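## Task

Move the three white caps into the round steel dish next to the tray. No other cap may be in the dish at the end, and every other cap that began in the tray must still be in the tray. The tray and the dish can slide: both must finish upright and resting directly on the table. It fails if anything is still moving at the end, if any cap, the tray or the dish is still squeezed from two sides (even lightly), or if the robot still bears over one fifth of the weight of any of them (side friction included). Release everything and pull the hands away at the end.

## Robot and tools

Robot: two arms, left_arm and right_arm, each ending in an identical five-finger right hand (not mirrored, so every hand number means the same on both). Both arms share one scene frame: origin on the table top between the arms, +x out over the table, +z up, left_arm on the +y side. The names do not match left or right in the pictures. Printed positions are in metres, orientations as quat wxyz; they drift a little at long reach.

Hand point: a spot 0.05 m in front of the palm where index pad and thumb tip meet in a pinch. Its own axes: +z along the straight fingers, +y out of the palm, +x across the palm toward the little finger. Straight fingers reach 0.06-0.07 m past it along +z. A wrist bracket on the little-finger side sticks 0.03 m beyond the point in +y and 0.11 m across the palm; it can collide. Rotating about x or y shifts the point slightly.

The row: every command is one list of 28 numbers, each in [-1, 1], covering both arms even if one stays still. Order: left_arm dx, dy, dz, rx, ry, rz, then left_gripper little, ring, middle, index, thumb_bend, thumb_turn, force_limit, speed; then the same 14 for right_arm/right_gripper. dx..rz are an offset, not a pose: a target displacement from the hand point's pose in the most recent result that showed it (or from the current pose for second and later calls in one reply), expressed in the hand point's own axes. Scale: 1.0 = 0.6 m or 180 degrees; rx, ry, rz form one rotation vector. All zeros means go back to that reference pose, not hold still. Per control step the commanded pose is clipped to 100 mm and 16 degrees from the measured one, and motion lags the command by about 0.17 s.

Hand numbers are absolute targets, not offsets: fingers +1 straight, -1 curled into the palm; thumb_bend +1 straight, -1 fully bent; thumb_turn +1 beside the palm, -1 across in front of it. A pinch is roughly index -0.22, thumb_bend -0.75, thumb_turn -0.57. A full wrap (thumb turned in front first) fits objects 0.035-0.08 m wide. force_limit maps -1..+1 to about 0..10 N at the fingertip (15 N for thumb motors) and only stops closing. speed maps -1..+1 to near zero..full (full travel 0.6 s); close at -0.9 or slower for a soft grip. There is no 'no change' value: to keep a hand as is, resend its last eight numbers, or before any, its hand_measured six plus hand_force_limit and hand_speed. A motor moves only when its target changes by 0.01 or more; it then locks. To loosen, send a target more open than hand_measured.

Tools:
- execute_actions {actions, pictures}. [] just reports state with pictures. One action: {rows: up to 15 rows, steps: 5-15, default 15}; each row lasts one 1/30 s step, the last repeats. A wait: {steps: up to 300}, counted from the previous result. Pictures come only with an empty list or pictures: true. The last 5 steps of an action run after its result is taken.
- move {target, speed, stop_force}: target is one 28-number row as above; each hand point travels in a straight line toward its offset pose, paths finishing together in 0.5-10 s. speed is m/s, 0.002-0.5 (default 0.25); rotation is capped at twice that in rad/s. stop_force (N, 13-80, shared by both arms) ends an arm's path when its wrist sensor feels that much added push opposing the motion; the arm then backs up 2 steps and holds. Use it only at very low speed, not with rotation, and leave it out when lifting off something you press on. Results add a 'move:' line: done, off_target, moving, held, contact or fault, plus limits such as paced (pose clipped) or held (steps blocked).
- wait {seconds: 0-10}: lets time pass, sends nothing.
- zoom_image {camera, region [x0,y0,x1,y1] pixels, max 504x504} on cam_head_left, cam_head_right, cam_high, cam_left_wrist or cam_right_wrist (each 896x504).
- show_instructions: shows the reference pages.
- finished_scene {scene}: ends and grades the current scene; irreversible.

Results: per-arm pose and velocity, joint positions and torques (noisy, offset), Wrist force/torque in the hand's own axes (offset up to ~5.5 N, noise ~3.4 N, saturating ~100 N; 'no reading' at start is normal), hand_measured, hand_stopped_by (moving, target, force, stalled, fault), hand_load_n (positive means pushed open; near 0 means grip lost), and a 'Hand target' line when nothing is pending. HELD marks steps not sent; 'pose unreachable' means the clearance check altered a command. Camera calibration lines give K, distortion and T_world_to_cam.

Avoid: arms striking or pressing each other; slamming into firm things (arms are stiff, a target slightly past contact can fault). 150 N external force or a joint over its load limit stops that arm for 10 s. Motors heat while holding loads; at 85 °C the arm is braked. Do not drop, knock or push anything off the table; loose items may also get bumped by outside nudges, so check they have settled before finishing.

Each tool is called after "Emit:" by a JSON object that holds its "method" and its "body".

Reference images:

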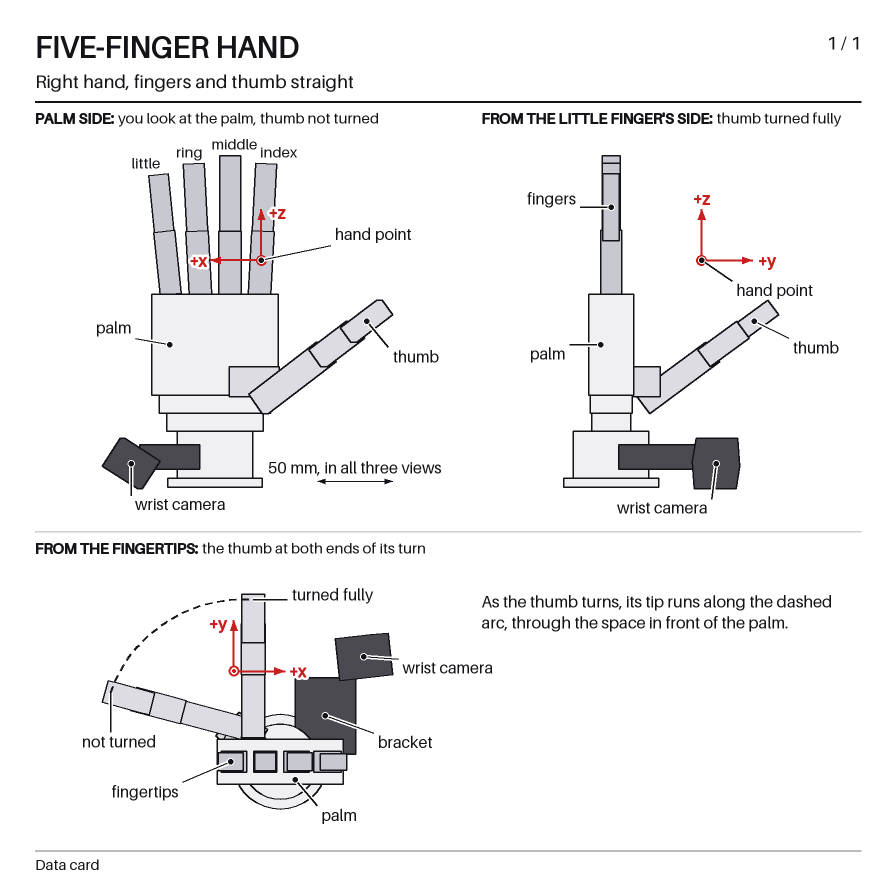

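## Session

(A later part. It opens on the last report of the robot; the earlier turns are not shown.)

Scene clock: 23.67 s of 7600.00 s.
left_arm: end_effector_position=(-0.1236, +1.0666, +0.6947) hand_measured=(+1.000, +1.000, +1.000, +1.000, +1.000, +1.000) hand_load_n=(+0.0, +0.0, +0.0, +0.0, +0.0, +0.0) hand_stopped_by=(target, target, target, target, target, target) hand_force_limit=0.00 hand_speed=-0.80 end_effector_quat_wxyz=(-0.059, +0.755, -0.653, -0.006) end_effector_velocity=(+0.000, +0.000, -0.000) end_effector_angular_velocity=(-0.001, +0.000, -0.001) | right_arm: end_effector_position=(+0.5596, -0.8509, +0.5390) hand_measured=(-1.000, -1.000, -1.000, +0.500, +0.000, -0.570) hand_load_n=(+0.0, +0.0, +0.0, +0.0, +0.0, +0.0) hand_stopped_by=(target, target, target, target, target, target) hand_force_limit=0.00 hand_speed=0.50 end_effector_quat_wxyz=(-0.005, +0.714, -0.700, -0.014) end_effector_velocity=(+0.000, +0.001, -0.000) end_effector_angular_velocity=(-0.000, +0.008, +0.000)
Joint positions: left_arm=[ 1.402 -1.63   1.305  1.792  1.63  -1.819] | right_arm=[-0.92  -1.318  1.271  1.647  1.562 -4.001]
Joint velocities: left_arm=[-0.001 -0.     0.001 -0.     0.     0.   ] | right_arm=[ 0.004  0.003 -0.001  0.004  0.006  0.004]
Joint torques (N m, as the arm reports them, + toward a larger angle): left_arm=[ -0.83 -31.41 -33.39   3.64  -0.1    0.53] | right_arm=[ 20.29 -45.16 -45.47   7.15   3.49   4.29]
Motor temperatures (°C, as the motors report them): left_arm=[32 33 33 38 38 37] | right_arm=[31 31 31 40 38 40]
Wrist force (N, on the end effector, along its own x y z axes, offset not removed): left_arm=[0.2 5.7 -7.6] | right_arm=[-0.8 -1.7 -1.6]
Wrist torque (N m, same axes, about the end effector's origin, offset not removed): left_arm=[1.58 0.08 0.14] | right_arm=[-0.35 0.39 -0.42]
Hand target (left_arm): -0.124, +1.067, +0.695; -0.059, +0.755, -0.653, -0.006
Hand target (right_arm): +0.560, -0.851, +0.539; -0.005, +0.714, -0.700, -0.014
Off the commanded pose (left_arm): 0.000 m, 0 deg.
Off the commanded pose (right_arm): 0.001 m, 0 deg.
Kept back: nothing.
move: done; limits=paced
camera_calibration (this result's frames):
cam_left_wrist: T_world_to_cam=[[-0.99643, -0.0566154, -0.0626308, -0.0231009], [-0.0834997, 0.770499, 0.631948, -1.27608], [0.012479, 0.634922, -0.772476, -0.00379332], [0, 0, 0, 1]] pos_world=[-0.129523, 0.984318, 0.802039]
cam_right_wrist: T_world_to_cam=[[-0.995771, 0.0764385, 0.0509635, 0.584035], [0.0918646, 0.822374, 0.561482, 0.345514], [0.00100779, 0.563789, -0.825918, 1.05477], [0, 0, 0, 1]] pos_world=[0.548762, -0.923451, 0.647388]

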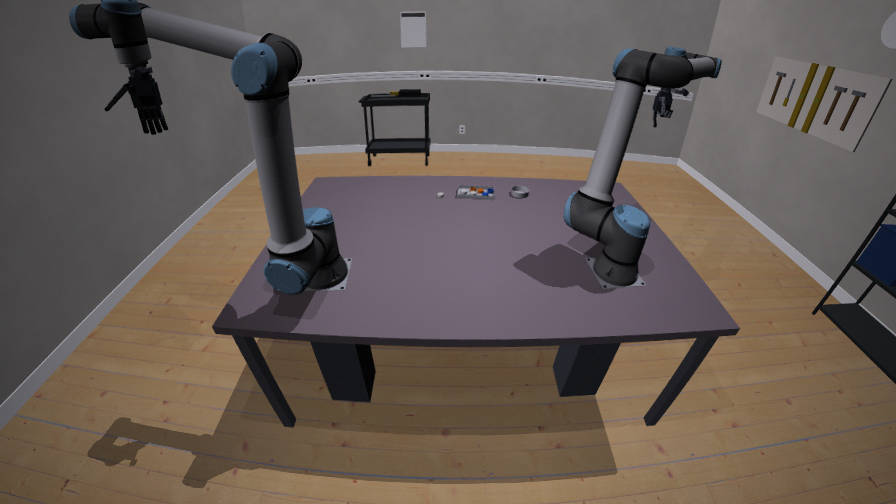

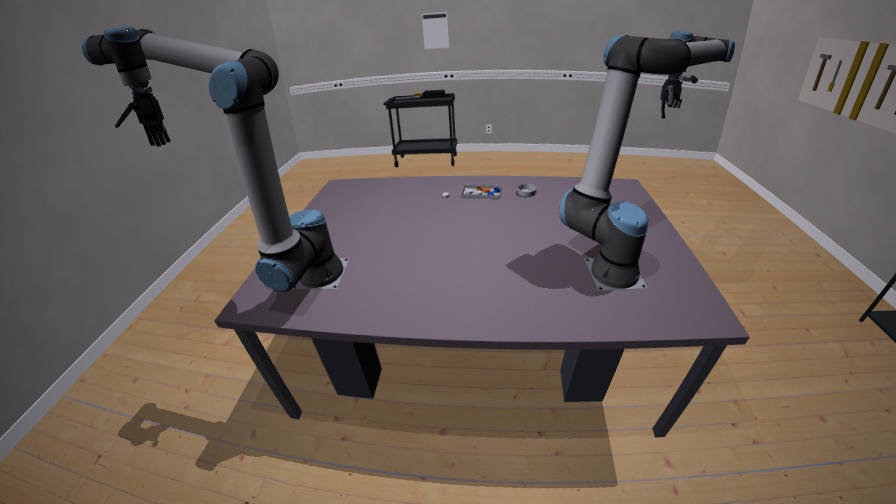

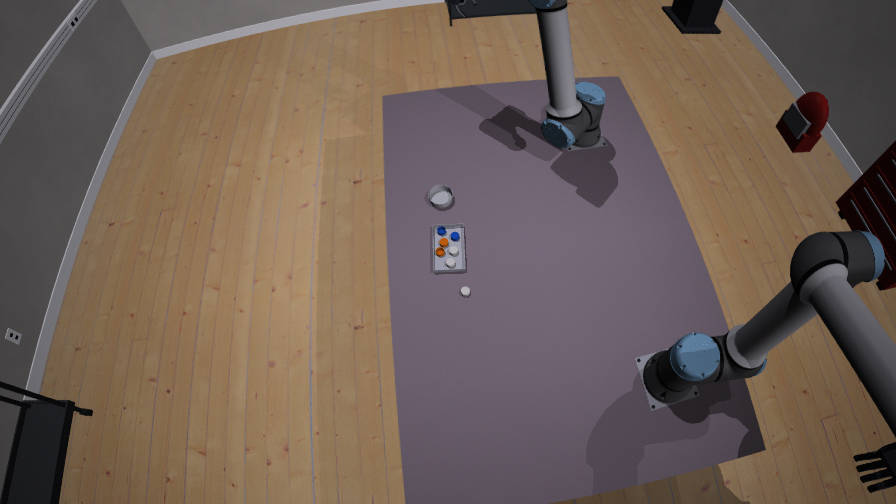

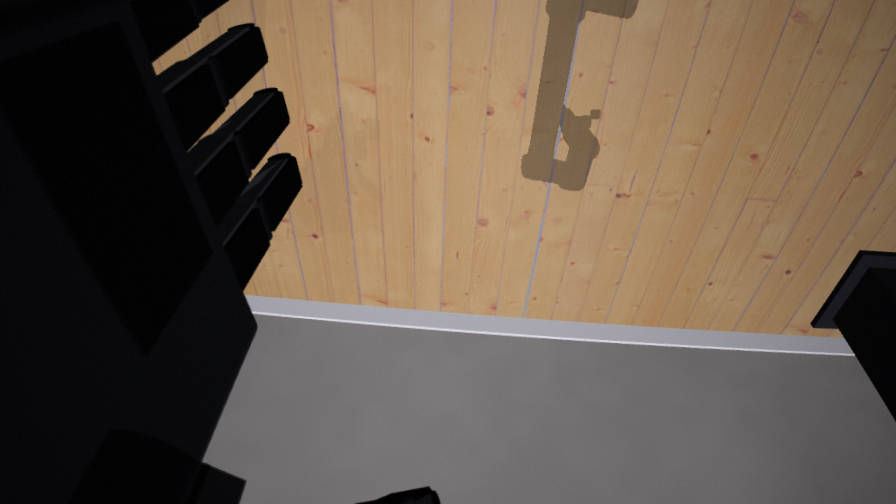

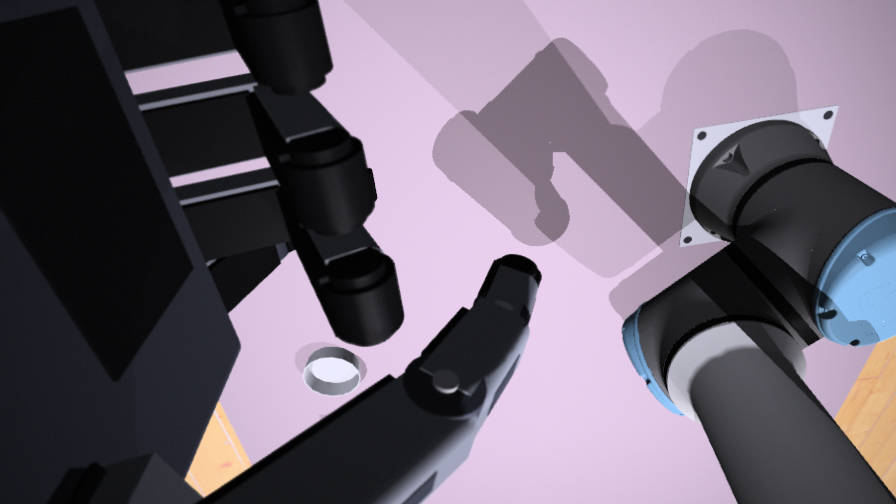

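Emit:
{"method": "move", "body": {"target": [0,0,0,0,0,0,1,1,1,1,1,1,0,-0.8, -0.95,-0.2,0.35,0,0,0,-1,-1,-1,0.5,0,-0.57,0,0.5], "speed": 0.35}}

Emit:
{"method": "move", "body": {"target": [0,0,0,0,0,0,1,1,1,1,1,1,0,-0.8, -0.7,-0.05,0.3,0.361,0,0,-1,-1,-1,0.5,0,-0.57,0,0.5], "speed": 0.3}}

Scene clock: 26.33 s of 7600.00 s.
left_arm: end_effector_position=(-0.1236, +1.0666, +0.6947) hand_measured=(+1.000, +1.000, +1.000, +1.000, +1.000, +1.000) hand_load_n=(+0.0, +0.0, +0.0, +0.0, +0.0, +0.0) hand_stopped_by=(target, target, target, target, target, target) hand_force_limit=0.00 hand_speed=-0.80 end_effector_quat_wxyz=(-0.059, +0.755, -0.653, -0.006) end_effector_velocity=(-0.000, -0.000, -0.000) end_effector_angular_velocity=(-0.001, +0.000, +0.000) | right_arm: end_effector_position=(+0.6656, -0.2728, +0.3433) hand_measured=(-1.000, -1.000, -1.000, +0.500, +0.000, -0.570) hand_load_n=(+0.0, +0.0, +0.0, +0.0, +0.0, +0.0) hand_stopped_by=(target, target, target, target, target, target) hand_force_limit=0.00 hand_speed=0.50 end_effector_quat_wxyz=(-0.005, +0.714, -0.700, -0.014) end_effector_velocity=(+0.001, +0.002, -0.000) end_effector_angular_velocity=(-0.000, -0.000, -0.000)
Joint positions: left_arm=[ 1.402 -1.63   1.305  1.792  1.63  -1.819] | right_arm=[ 0.029 -1.191  1.442  1.329  1.543 -3.053]
Joint velocities: left_arm=[ 0.    -0.     0.001 -0.    -0.    -0.   ] | right_arm=[ 0.003  0.002 -0.002 -0.     0.     0.003]
Joint torques (N m, as the arm reports them, + toward a larger angle): left_arm=[  0.39 -33.75 -34.4    3.59  -0.16   0.75] | right_arm=[ 20.09 -54.18 -42.64   5.49   2.62   3.85]
Motor temperatures (°C, as the motors report them): left_arm=[32 33 33 38 38 37] | right_arm=[31 31 31 40 38 40]
Wrist force (N, on the end effector, along its own x y z axes, offset not removed): left_arm=[-1.0 2.2 0.7] | right_arm=[-0.9 0.1 -2.3]
Wrist torque (N m, same axes, about the end effector's origin, offset not removed): left_arm=[0.52 0.10 0.31] | right_arm=[-0.01 0.43 -0.29]
Hand target (left_arm): -0.124, +1.067, +0.695; -0.059, +0.755, -0.653, -0.006
Hand target (right_arm): +0.666, -0.273, +0.343; -0.005, +0.714, -0.700, -0.014
Off the commanded pose (left_arm): 0.000 m, 0 deg.
Off the commanded pose (right_arm): 0.001 m, 0 deg.
Kept back: nothing.
move: done
camera_calibration (this result's frames):
cam_left_wrist: T_world_to_cam=[[-0.99643, -0.0566158, -0.0626309, -0.0231005], [-0.0835, 0.770499, 0.631948, -1.27608], [0.0124788, 0.634922, -0.772476, -0.00379348], [0, 0, 0, 1]] pos_world=[-0.129523, 0.984318, 0.802039]
cam_right_wrist: T_world_to_cam=[[-0.995811, 0.0764865, 0.0501091, 0.655742], [0.0914225, 0.822375, 0.561553, -0.0295034], [0.00174273, 0.563782, -0.825922, 0.566609], [0, 0, 0, 1]] pos_world=[0.654705, -0.345336, 0.451684]

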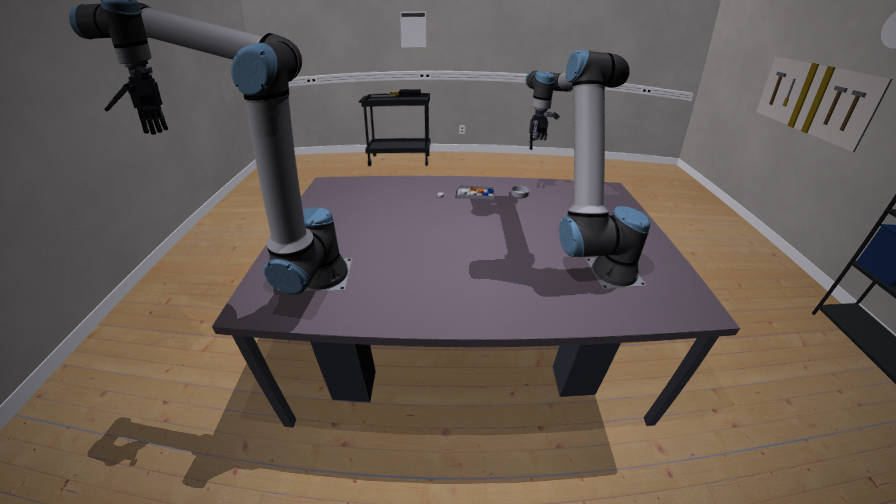

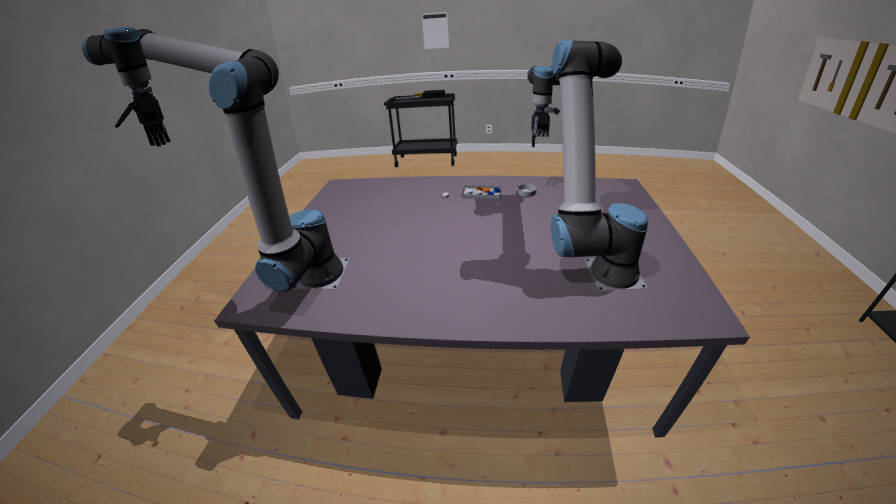

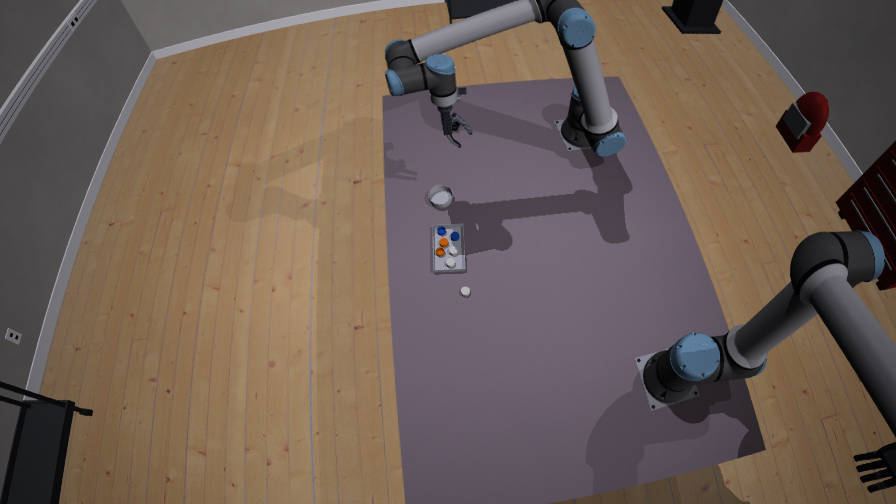

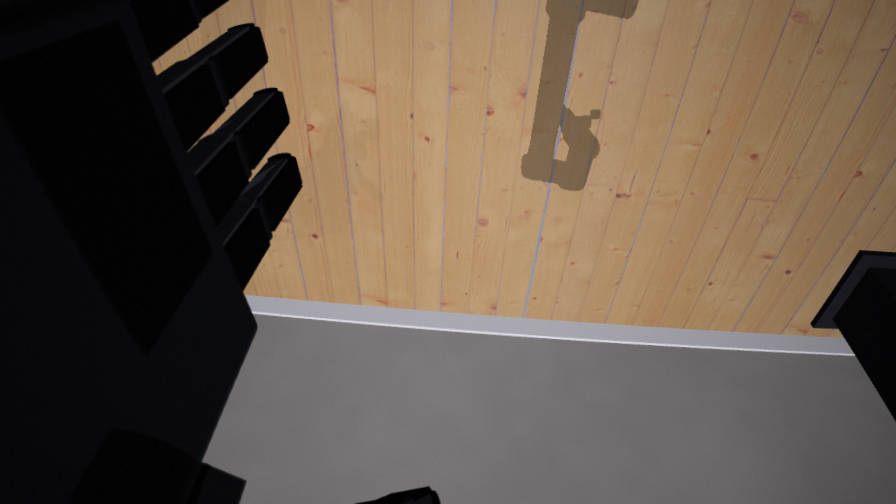

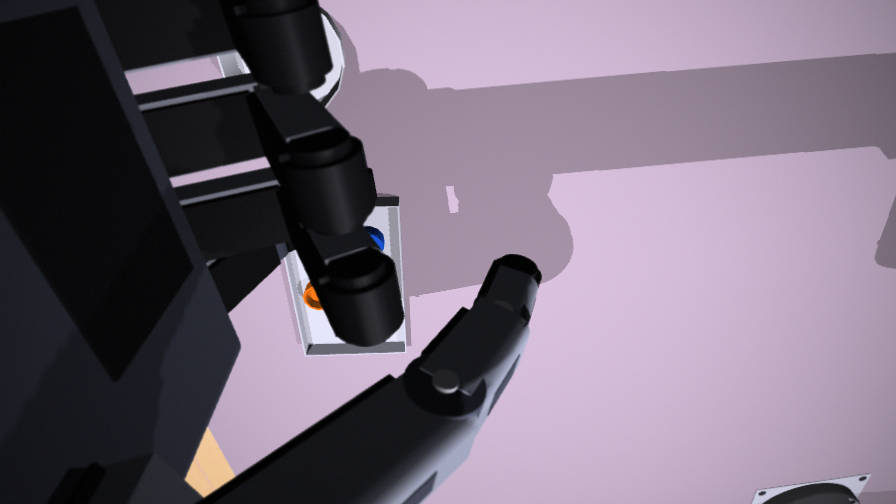

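Scene clock: 28.80 s of 7600.00 s.
left_arm: end_effector_position=(-0.1236, +1.0666, +0.6947) hand_measured=(+1.000, +1.000, +1.000, +1.000, +1.000, +1.000) hand_load_n=(+0.0, +0.0, +0.0, +0.0, +0.0, +0.0) hand_stopped_by=(target, target, target, target, target, target) hand_force_limit=0.00 hand_speed=-0.80 end_effector_quat_wxyz=(-0.059, +0.755, -0.653, -0.006) end_effector_velocity=(-0.001, -0.001, +0.001) end_effector_angular_velocity=(+0.001, -0.000, +0.001) | right_arm: end_effector_position=(+0.6848, +0.1525, +0.1749) hand_measured=(-1.000, -1.000, -1.000, +0.500, +0.000, -0.570) hand_load_n=(+0.0, +0.0, +0.0, +0.0, +0.0, +0.0) hand_stopped_by=(target, target, target, target, target, target) hand_force_limit=0.00 hand_speed=0.50 end_effector_quat_wxyz=(-0.388, +0.599, -0.598, +0.364) end_effector_velocity=(-0.000, +0.002, -0.001) end_effector_angular_velocity=(-0.000, -0.004, +0.001)
Joint positions: left_arm=[ 1.402 -1.63   1.305  1.792  1.63  -1.819] | right_arm=[ 0.745 -1.042  1.528  0.114  2.266 -2.697]
Joint velocities: left_arm=[ 0.001 -0.001 -0.     0.     0.     0.   ] | right_arm=[ 0.002  0.002 -0.    -0.005  0.002 -0.002]
Joint torques (N m, as the arm reports them, + toward a larger angle): left_arm=[  1.25 -32.26 -33.9    3.46  -0.12   0.67] | right_arm=[ 24.21 -53.59 -43.11  -0.44   2.96  -4.1 ]
Motor temperatures (°C, as the motors report them): left_arm=[32 33 33 38 38 37] | right_arm=[31 31 31 40 38 40]
Wrist force (N, on the end effector, along its own x y z axes, offset not removed): left_arm=[6.4 6.0 -4.9] | right_arm=[-1.4 -0.9 -0.6]
Wrist torque (N m, same axes, about the end effector's origin, offset not removed): left_arm=[1.31 -1.10 0.59] | right_arm=[-0.26 0.47 -0.38]
Hand target (left_arm): -0.124, +1.067, +0.695; -0.059, +0.755, -0.653, -0.006
Hand target (right_arm): +0.685, +0.153, +0.175; -0.389, +0.599, -0.598, +0.364
Off the commanded pose (left_arm): 0.000 m, 0 deg.
Off the commanded pose (right_arm): 0.001 m, 0 deg.
Kept back: nothing.
move: done
camera_calibration (this result's frames):
cam_left_wrist: T_world_to_cam=[[-0.99643, -0.0566157, -0.0626308, -0.0231007], [-0.0834999, 0.770499, 0.631948, -1.27608], [0.0124788, 0.634922, -0.772476, -0.00379357], [0, 0, 0, 1]] pos_world=[-0.129523, 0.984318, 0.802039]
cam_right_wrist: T_world_to_cam=[[-0.465887, 0.112901, -0.877612, 0.444553], [-0.458972, 0.817132, 0.348769, 0.128562], [0.756501, 0.565286, -0.328873, -0.4163], [0, 0, 0, 1]] pos_world=[0.581049, 0.0800856, 0.208397]

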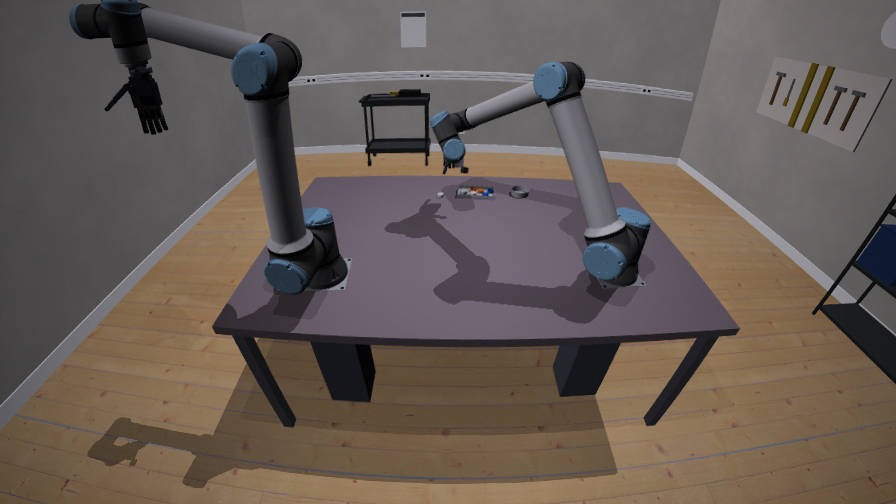

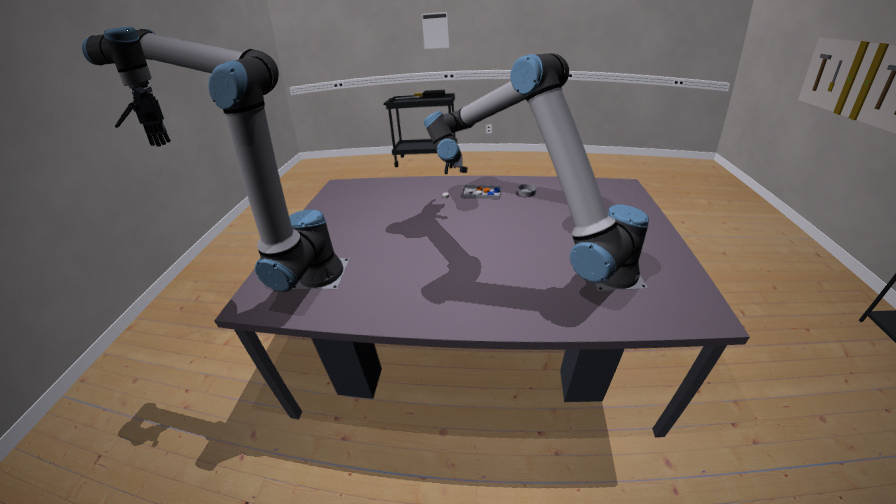

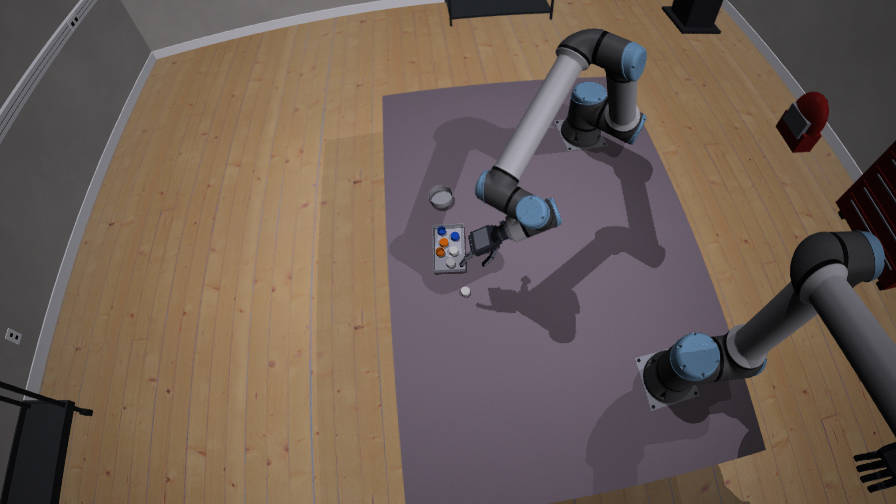

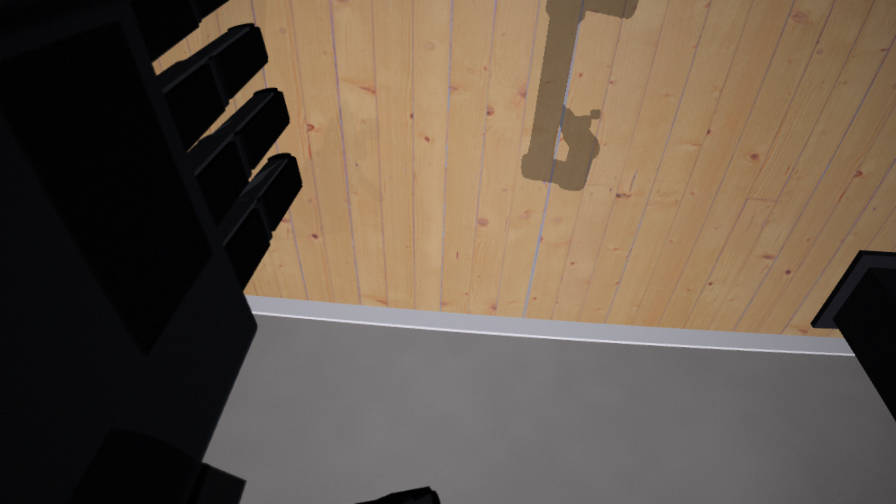

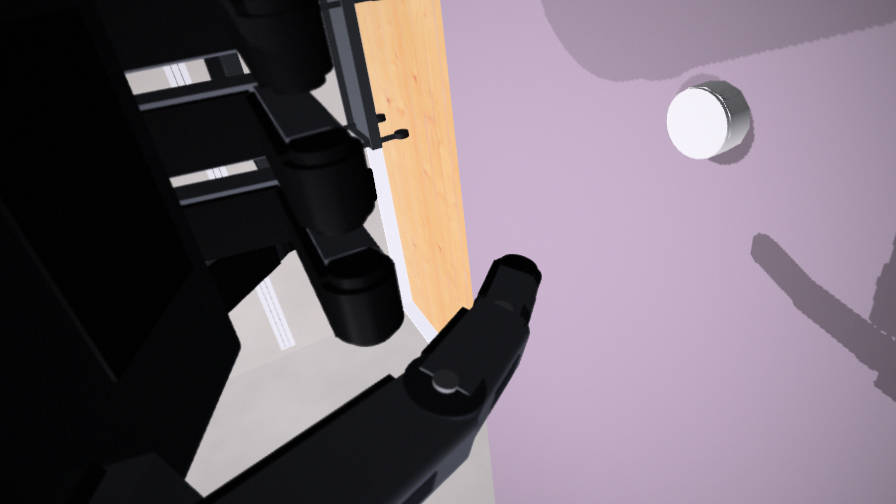

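Emit:
{"method": "move", "body": {"target": [0,0,0,0,0,0,1,1,1,1,1,1,0,-0.8, -0.032,0.163,0.103,0,0,0,-1,-1,-1,0.3,-0.75,-0.57,0,0.5], "speed": 0.15}}

Emit:
{"method": "zoom_image", "body": {"camera": "cam_high", "region": [420, 230, 560, 310]}}

Emit:
{"method": "zoom_image", "body": {"camera": "cam_head_left", "region": [400, 140, 520, 210]}}

Scene clock: 30.53 s of 7600.00 s.
left_arm: end_effector_position=(-0.1236, +1.0666, +0.6947) hand_measured=(+1.000, +1.000, +1.000, +1.000, +1.000, +1.000) hand_load_n=(+0.0, +0.0, +0.0, +0.0, +0.0, +0.0) hand_stopped_by=(target, target, target, target, target, target) hand_force_limit=0.00 hand_speed=-0.80 end_effector_quat_wxyz=(-0.059, +0.755, -0.653, -0.006) end_effector_velocity=(-0.000, +0.000, +0.000) end_effector_angular_velocity=(+0.000, -0.000, +0.001) | right_arm: end_effector_position=(+0.6975, +0.1750, +0.0607) hand_measured=(-1.000, -1.000, -1.000, +0.300, -0.750, -0.570) hand_load_n=(+0.0, +0.0, +0.0, +0.0, +0.0, +0.0) hand_stopped_by=(target, target, target, target, target, target) hand_force_limit=0.00 hand_speed=0.50 end_effector_quat_wxyz=(-0.388, +0.599, -0.598, +0.364) end_effector_velocity=(+0.001, -0.000, -0.001) end_effector_angular_velocity=(+0.000, +0.000, -0.001)
Joint positions: left_arm=[ 1.402 -1.63   1.305  1.792  1.63  -1.819] | right_arm=[ 0.753 -0.906  1.531 -0.022  2.273 -2.691]
Joint velocities: left_arm=[ 0.     0.    -0.    -0.    -0.    -0.001] | right_arm=[-0.001  0.002 -0.    -0.001  0.     0.   ]
Joint torques (N m, as the arm reports them, + toward a larger angle): left_arm=[  1.94 -31.22 -34.45   3.52  -0.14   0.54] | right_arm=[ 20.71 -61.22 -40.43  -0.65   3.89   3.97]
Motor temperatures (°C, as the motors report them): left_arm=[32 33 33 38 38 37] | right_arm=[31 31 31 40 38 40]
Wrist force (N, on the end effector, along its own x y z axes, offset not removed): left_arm=[1.5 -1.6 0.8] | right_arm=[-1.5 -1.2 -1.8]
Wrist torque (N m, same axes, about the end effector's origin, offset not removed): left_arm=[-0.07 -0.24 0.30] | right_arm=[-0.21 0.48 -0.39]
Hand target (left_arm): -0.124, +1.067, +0.695; -0.059, +0.755, -0.653, -0.006
Hand target (right_arm): +0.698, +0.175, +0.061; -0.388, +0.599, -0.598, +0.364
Off the commanded pose (left_arm): 0.000 m, 0 deg.
Off the commanded pose (right_arm): 0.000 m, 0 deg.
Kept back: nothing.
move: done
camera_calibration (this result's frames):
cam_left_wrist: T_world_to_cam=[[-0.99643, -0.0566156, -0.0626309, -0.0231007], [-0.0834998, 0.770499, 0.631948, -1.27608], [0.0124789, 0.634922, -0.772476, -0.00379331], [0, 0, 0, 1]] pos_world=[-0.129523, 0.984318, 0.802039]
cam_right_wrist: T_world_to_cam=[[-0.465879, 0.112912, -0.877615, 0.347682], [-0.458975, 0.817128, 0.348775, 0.155855], [0.756504, 0.56529, -0.32886, -0.476203], [0, 0, 0, 1]] pos_world=[0.593761, 0.102582, 0.0941691]

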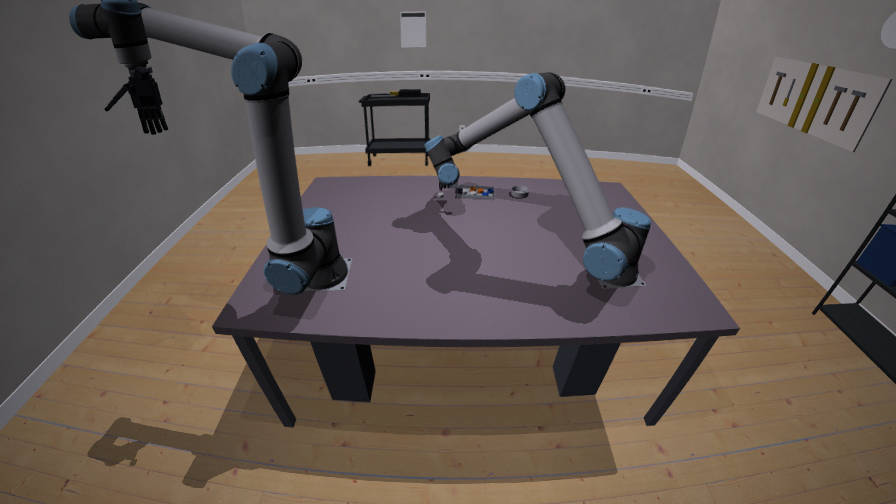

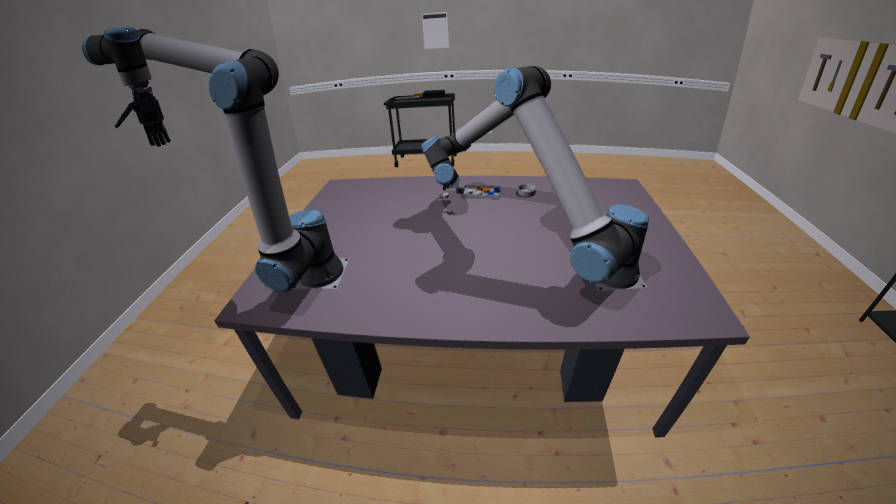

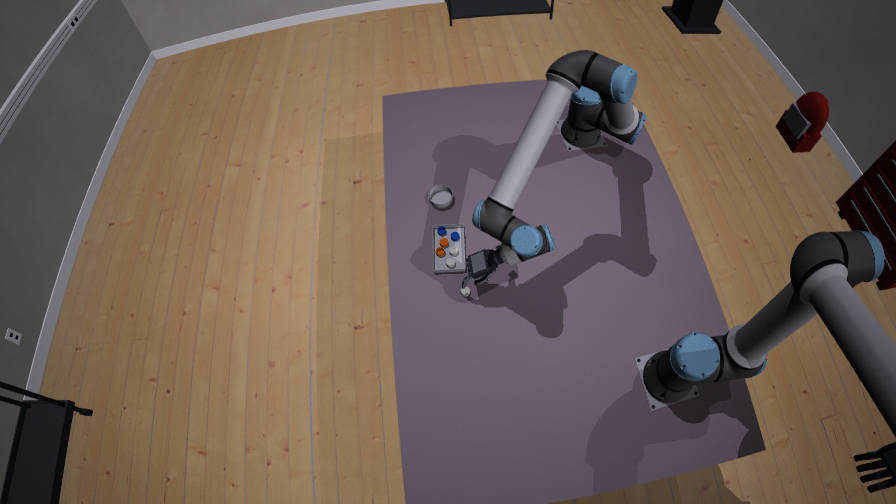

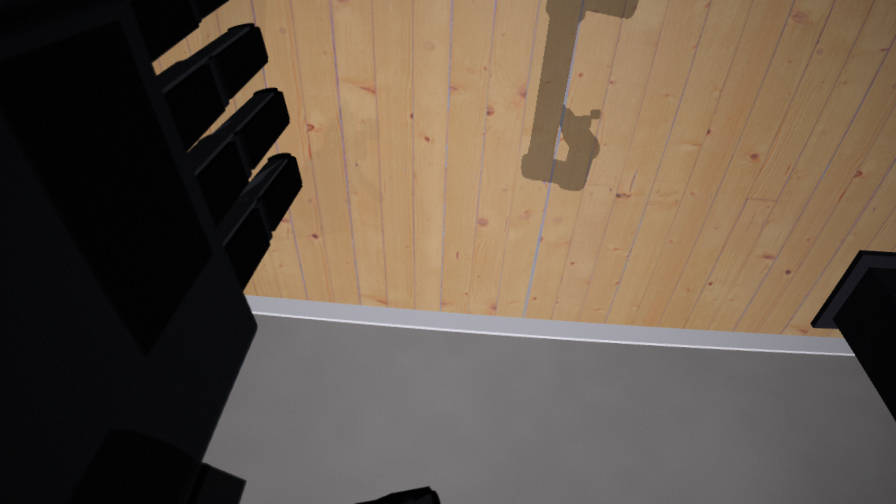

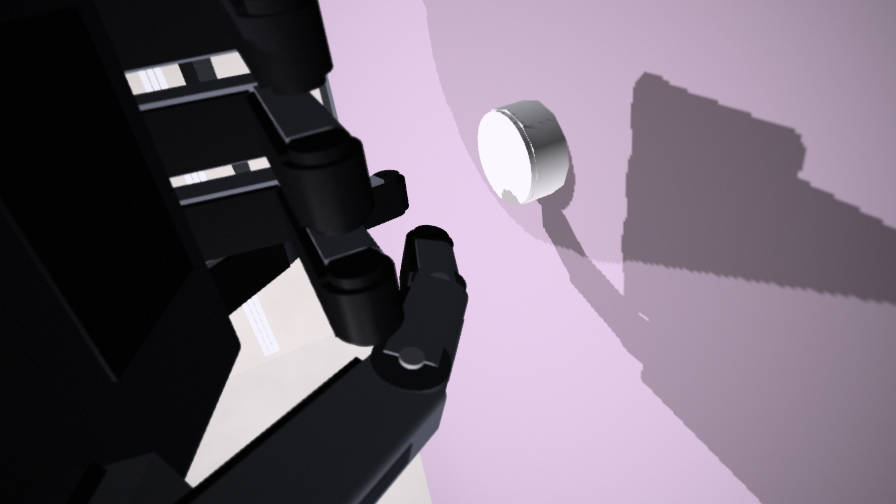

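Region (420, 230, 560, 310) of cam_high's 896x504 image, scaled by 3.600, with more detail than that image has; it fills the top 288 rows of this view, and the rest is white.

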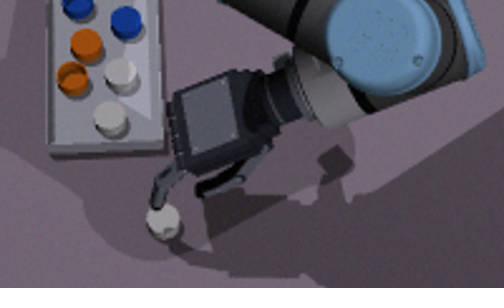

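Region (400, 140, 520, 210) of cam_head_left's 896x504 image, scaled by 4.200, with more detail than that image has; it fills the top 294 rows of this view, and the rest is white.

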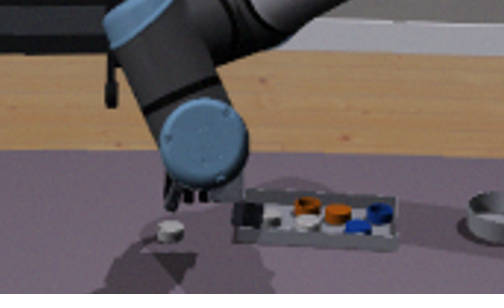

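Emit:
{"method": "move", "body": {"target": [0,0,0,0,0,0,1,1,1,1,1,1,0,-0.8, 0.012,0.068,0.032,0,0,0,-1,-1,-1,0.45,-0.75,-0.57,0,0.5], "speed": 0.04, "stop_force": 15}}

Emit:
{"method": "zoom_image", "body": {"camera": "cam_high", "region": [420, 230, 560, 310]}}

Scene clock: 32.43 s of 7600.00 s.
left_arm: end_effector_position=(-0.1236, +1.0666, +0.6947) hand_measured=(+1.000, +1.000, +1.000, +1.000, +1.000, +1.000) hand_load_n=(+0.0, +0.0, +0.0, +0.0, +0.0, +0.0) hand_stopped_by=(target, target, target, target, target, target) hand_force_limit=0.00 hand_speed=-0.80 end_effector_quat_wxyz=(-0.059, +0.755, -0.653, -0.006) end_effector_velocity=(+0.001, +0.000, -0.000) end_effector_angular_velocity=(-0.000, -0.000, -0.002) | right_arm: end_effector_position=(+0.6974, +0.1692, +0.0192) hand_measured=(-1.000, -1.000, -1.000, +0.464, -0.750, -0.570) hand_load_n=(+0.0, +0.0, +0.0, +9.0, +0.0, +0.0) hand_stopped_by=(target, target, target, target, target, target) hand_force_limit=0.00 hand_speed=0.50 end_effector_quat_wxyz=(-0.388, +0.599, -0.598, +0.364) end_effector_velocity=(+0.001, -0.000, +0.002) end_effector_angular_velocity=(-0.001, -0.000, -0.001)
Joint positions: left_arm=[ 1.402 -1.63   1.305  1.792  1.63  -1.819] | right_arm=[ 0.748 -0.872  1.559 -0.086  2.269 -2.695]
Joint velocities: left_arm=[-0.002  0.    -0.     0.     0.    -0.   ] | right_arm=[-0.    -0.002 -0.002  0.004  0.001 -0.001]
Joint torques (N m, as the arm reports them, + toward a larger angle): left_arm=[  1.59 -32.85 -34.     3.57   0.05   0.34] | right_arm=[ 21.82 -81.94 -29.1    5.91  -2.99   0.02]
Motor temperatures (°C, as the motors report them): left_arm=[32 33 33 38 38 37] | right_arm=[31 31 31 40 38 40]
Wrist force (N, on the end effector, along its own x y z axes, offset not removed): left_arm=[-5.3 3.0 0.8] | right_arm=[-1.7 -13.2 -4.4]
Wrist torque (N m, same axes, about the end effector's origin, offset not removed): left_arm=[0.79 0.67 -0.19] | right_arm=[0.64 0.32 -0.31]
Hand target (left_arm): -0.124, +1.067, +0.695; -0.059, +0.755, -0.653, -0.006
Hand target (right_arm): +0.697, +0.170, +0.020; -0.388, +0.599, -0.598, +0.364
Off the commanded pose (left_arm): 0.000 m, 0 deg.
Off the commanded pose (right_arm): 0.004 m, 0 deg.
Kept back: nothing.
move: contact (right_arm)
camera_calibration (this result's frames):
cam_left_wrist: T_world_to_cam=[[-0.99643, -0.0566158, -0.0626308, -0.0231006], [-0.0835, 0.770499, 0.631948, -1.27608], [0.0124788, 0.634922, -0.772476, -0.00379344], [0, 0, 0, 1]] pos_world=[-0.129523, 0.984318, 0.802039]
cam_right_wrist: T_world_to_cam=[[-0.465922, 0.11287, -0.877597, 0.311947], [-0.45873, 0.817315, 0.34866, 0.174724], [0.756626, 0.565029, -0.329028, -0.486549], [0, 0, 0, 1]] pos_world=[0.59363, 0.0969001, 0.052756]

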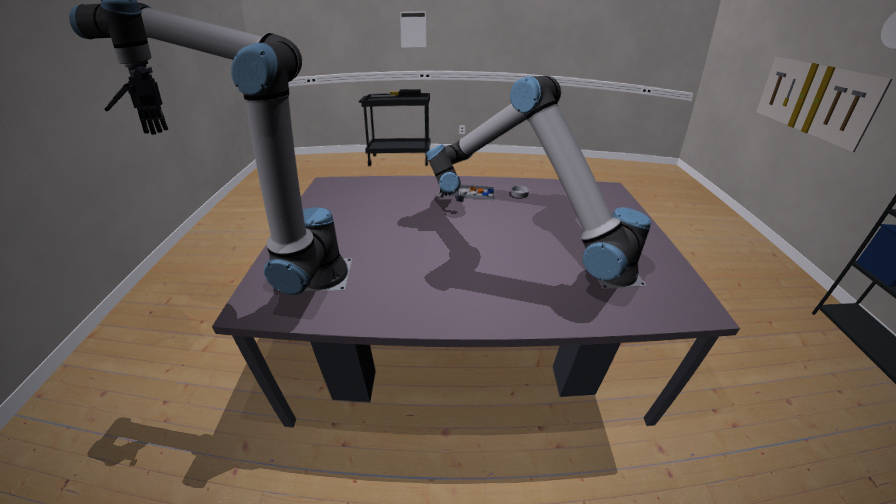

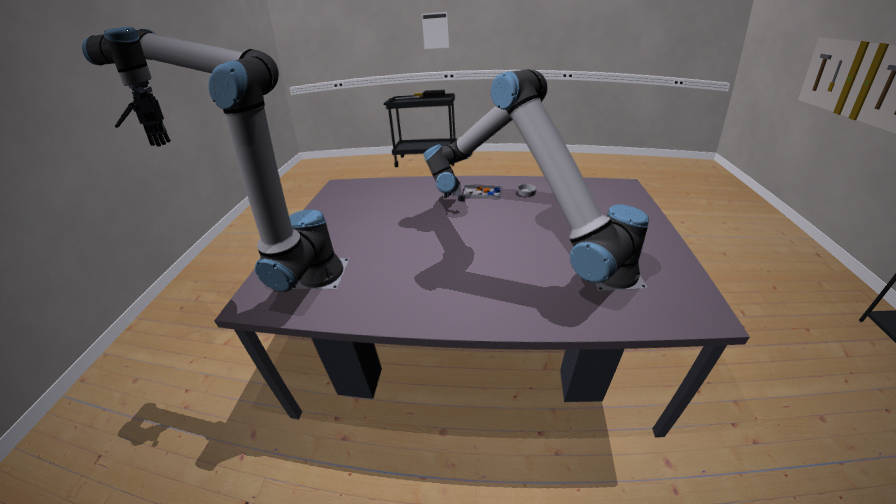

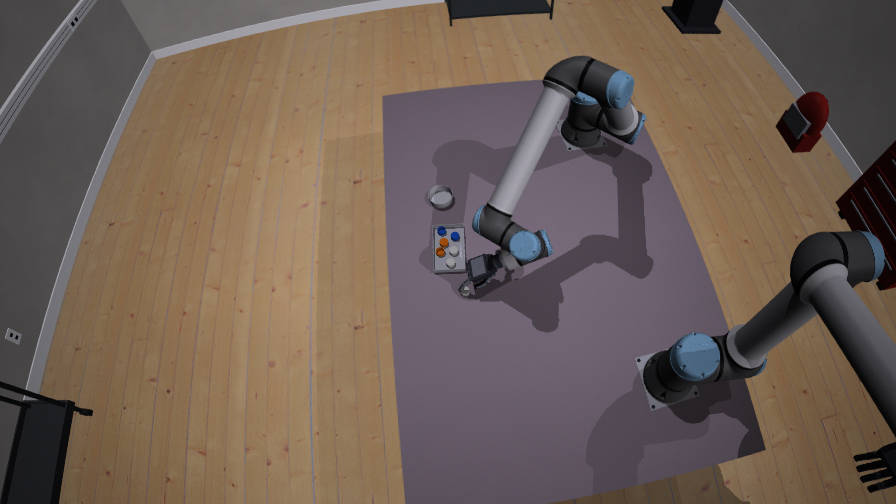

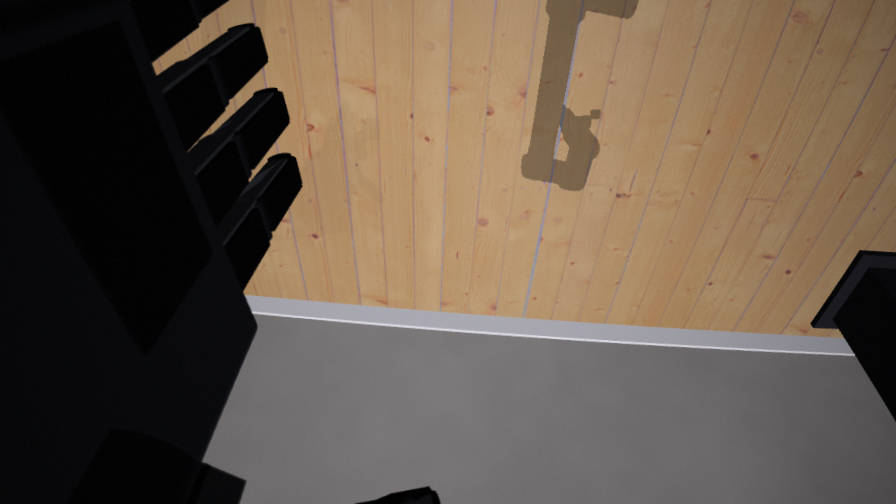

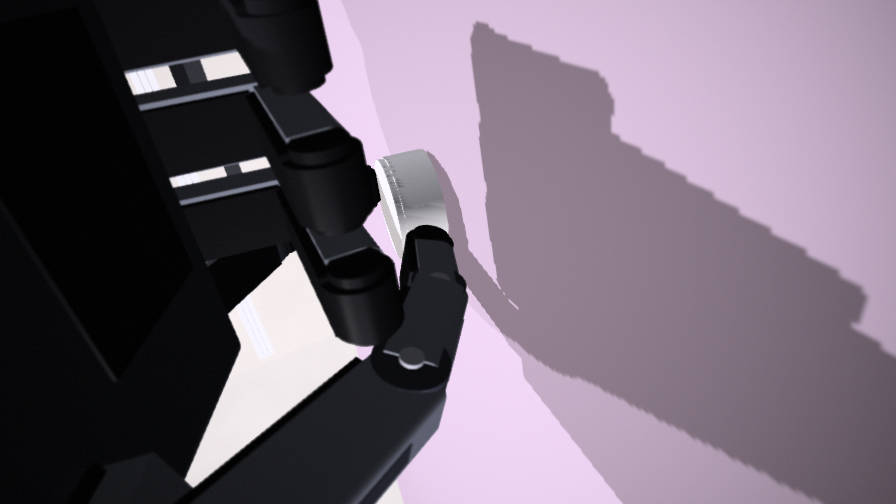

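Region (420, 230, 560, 310) of cam_high's 896x504 image, scaled by 3.600, with more detail than that image has; it fills the top 288 rows of this view, and the rest is white.

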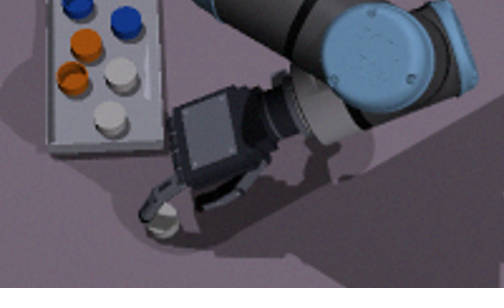

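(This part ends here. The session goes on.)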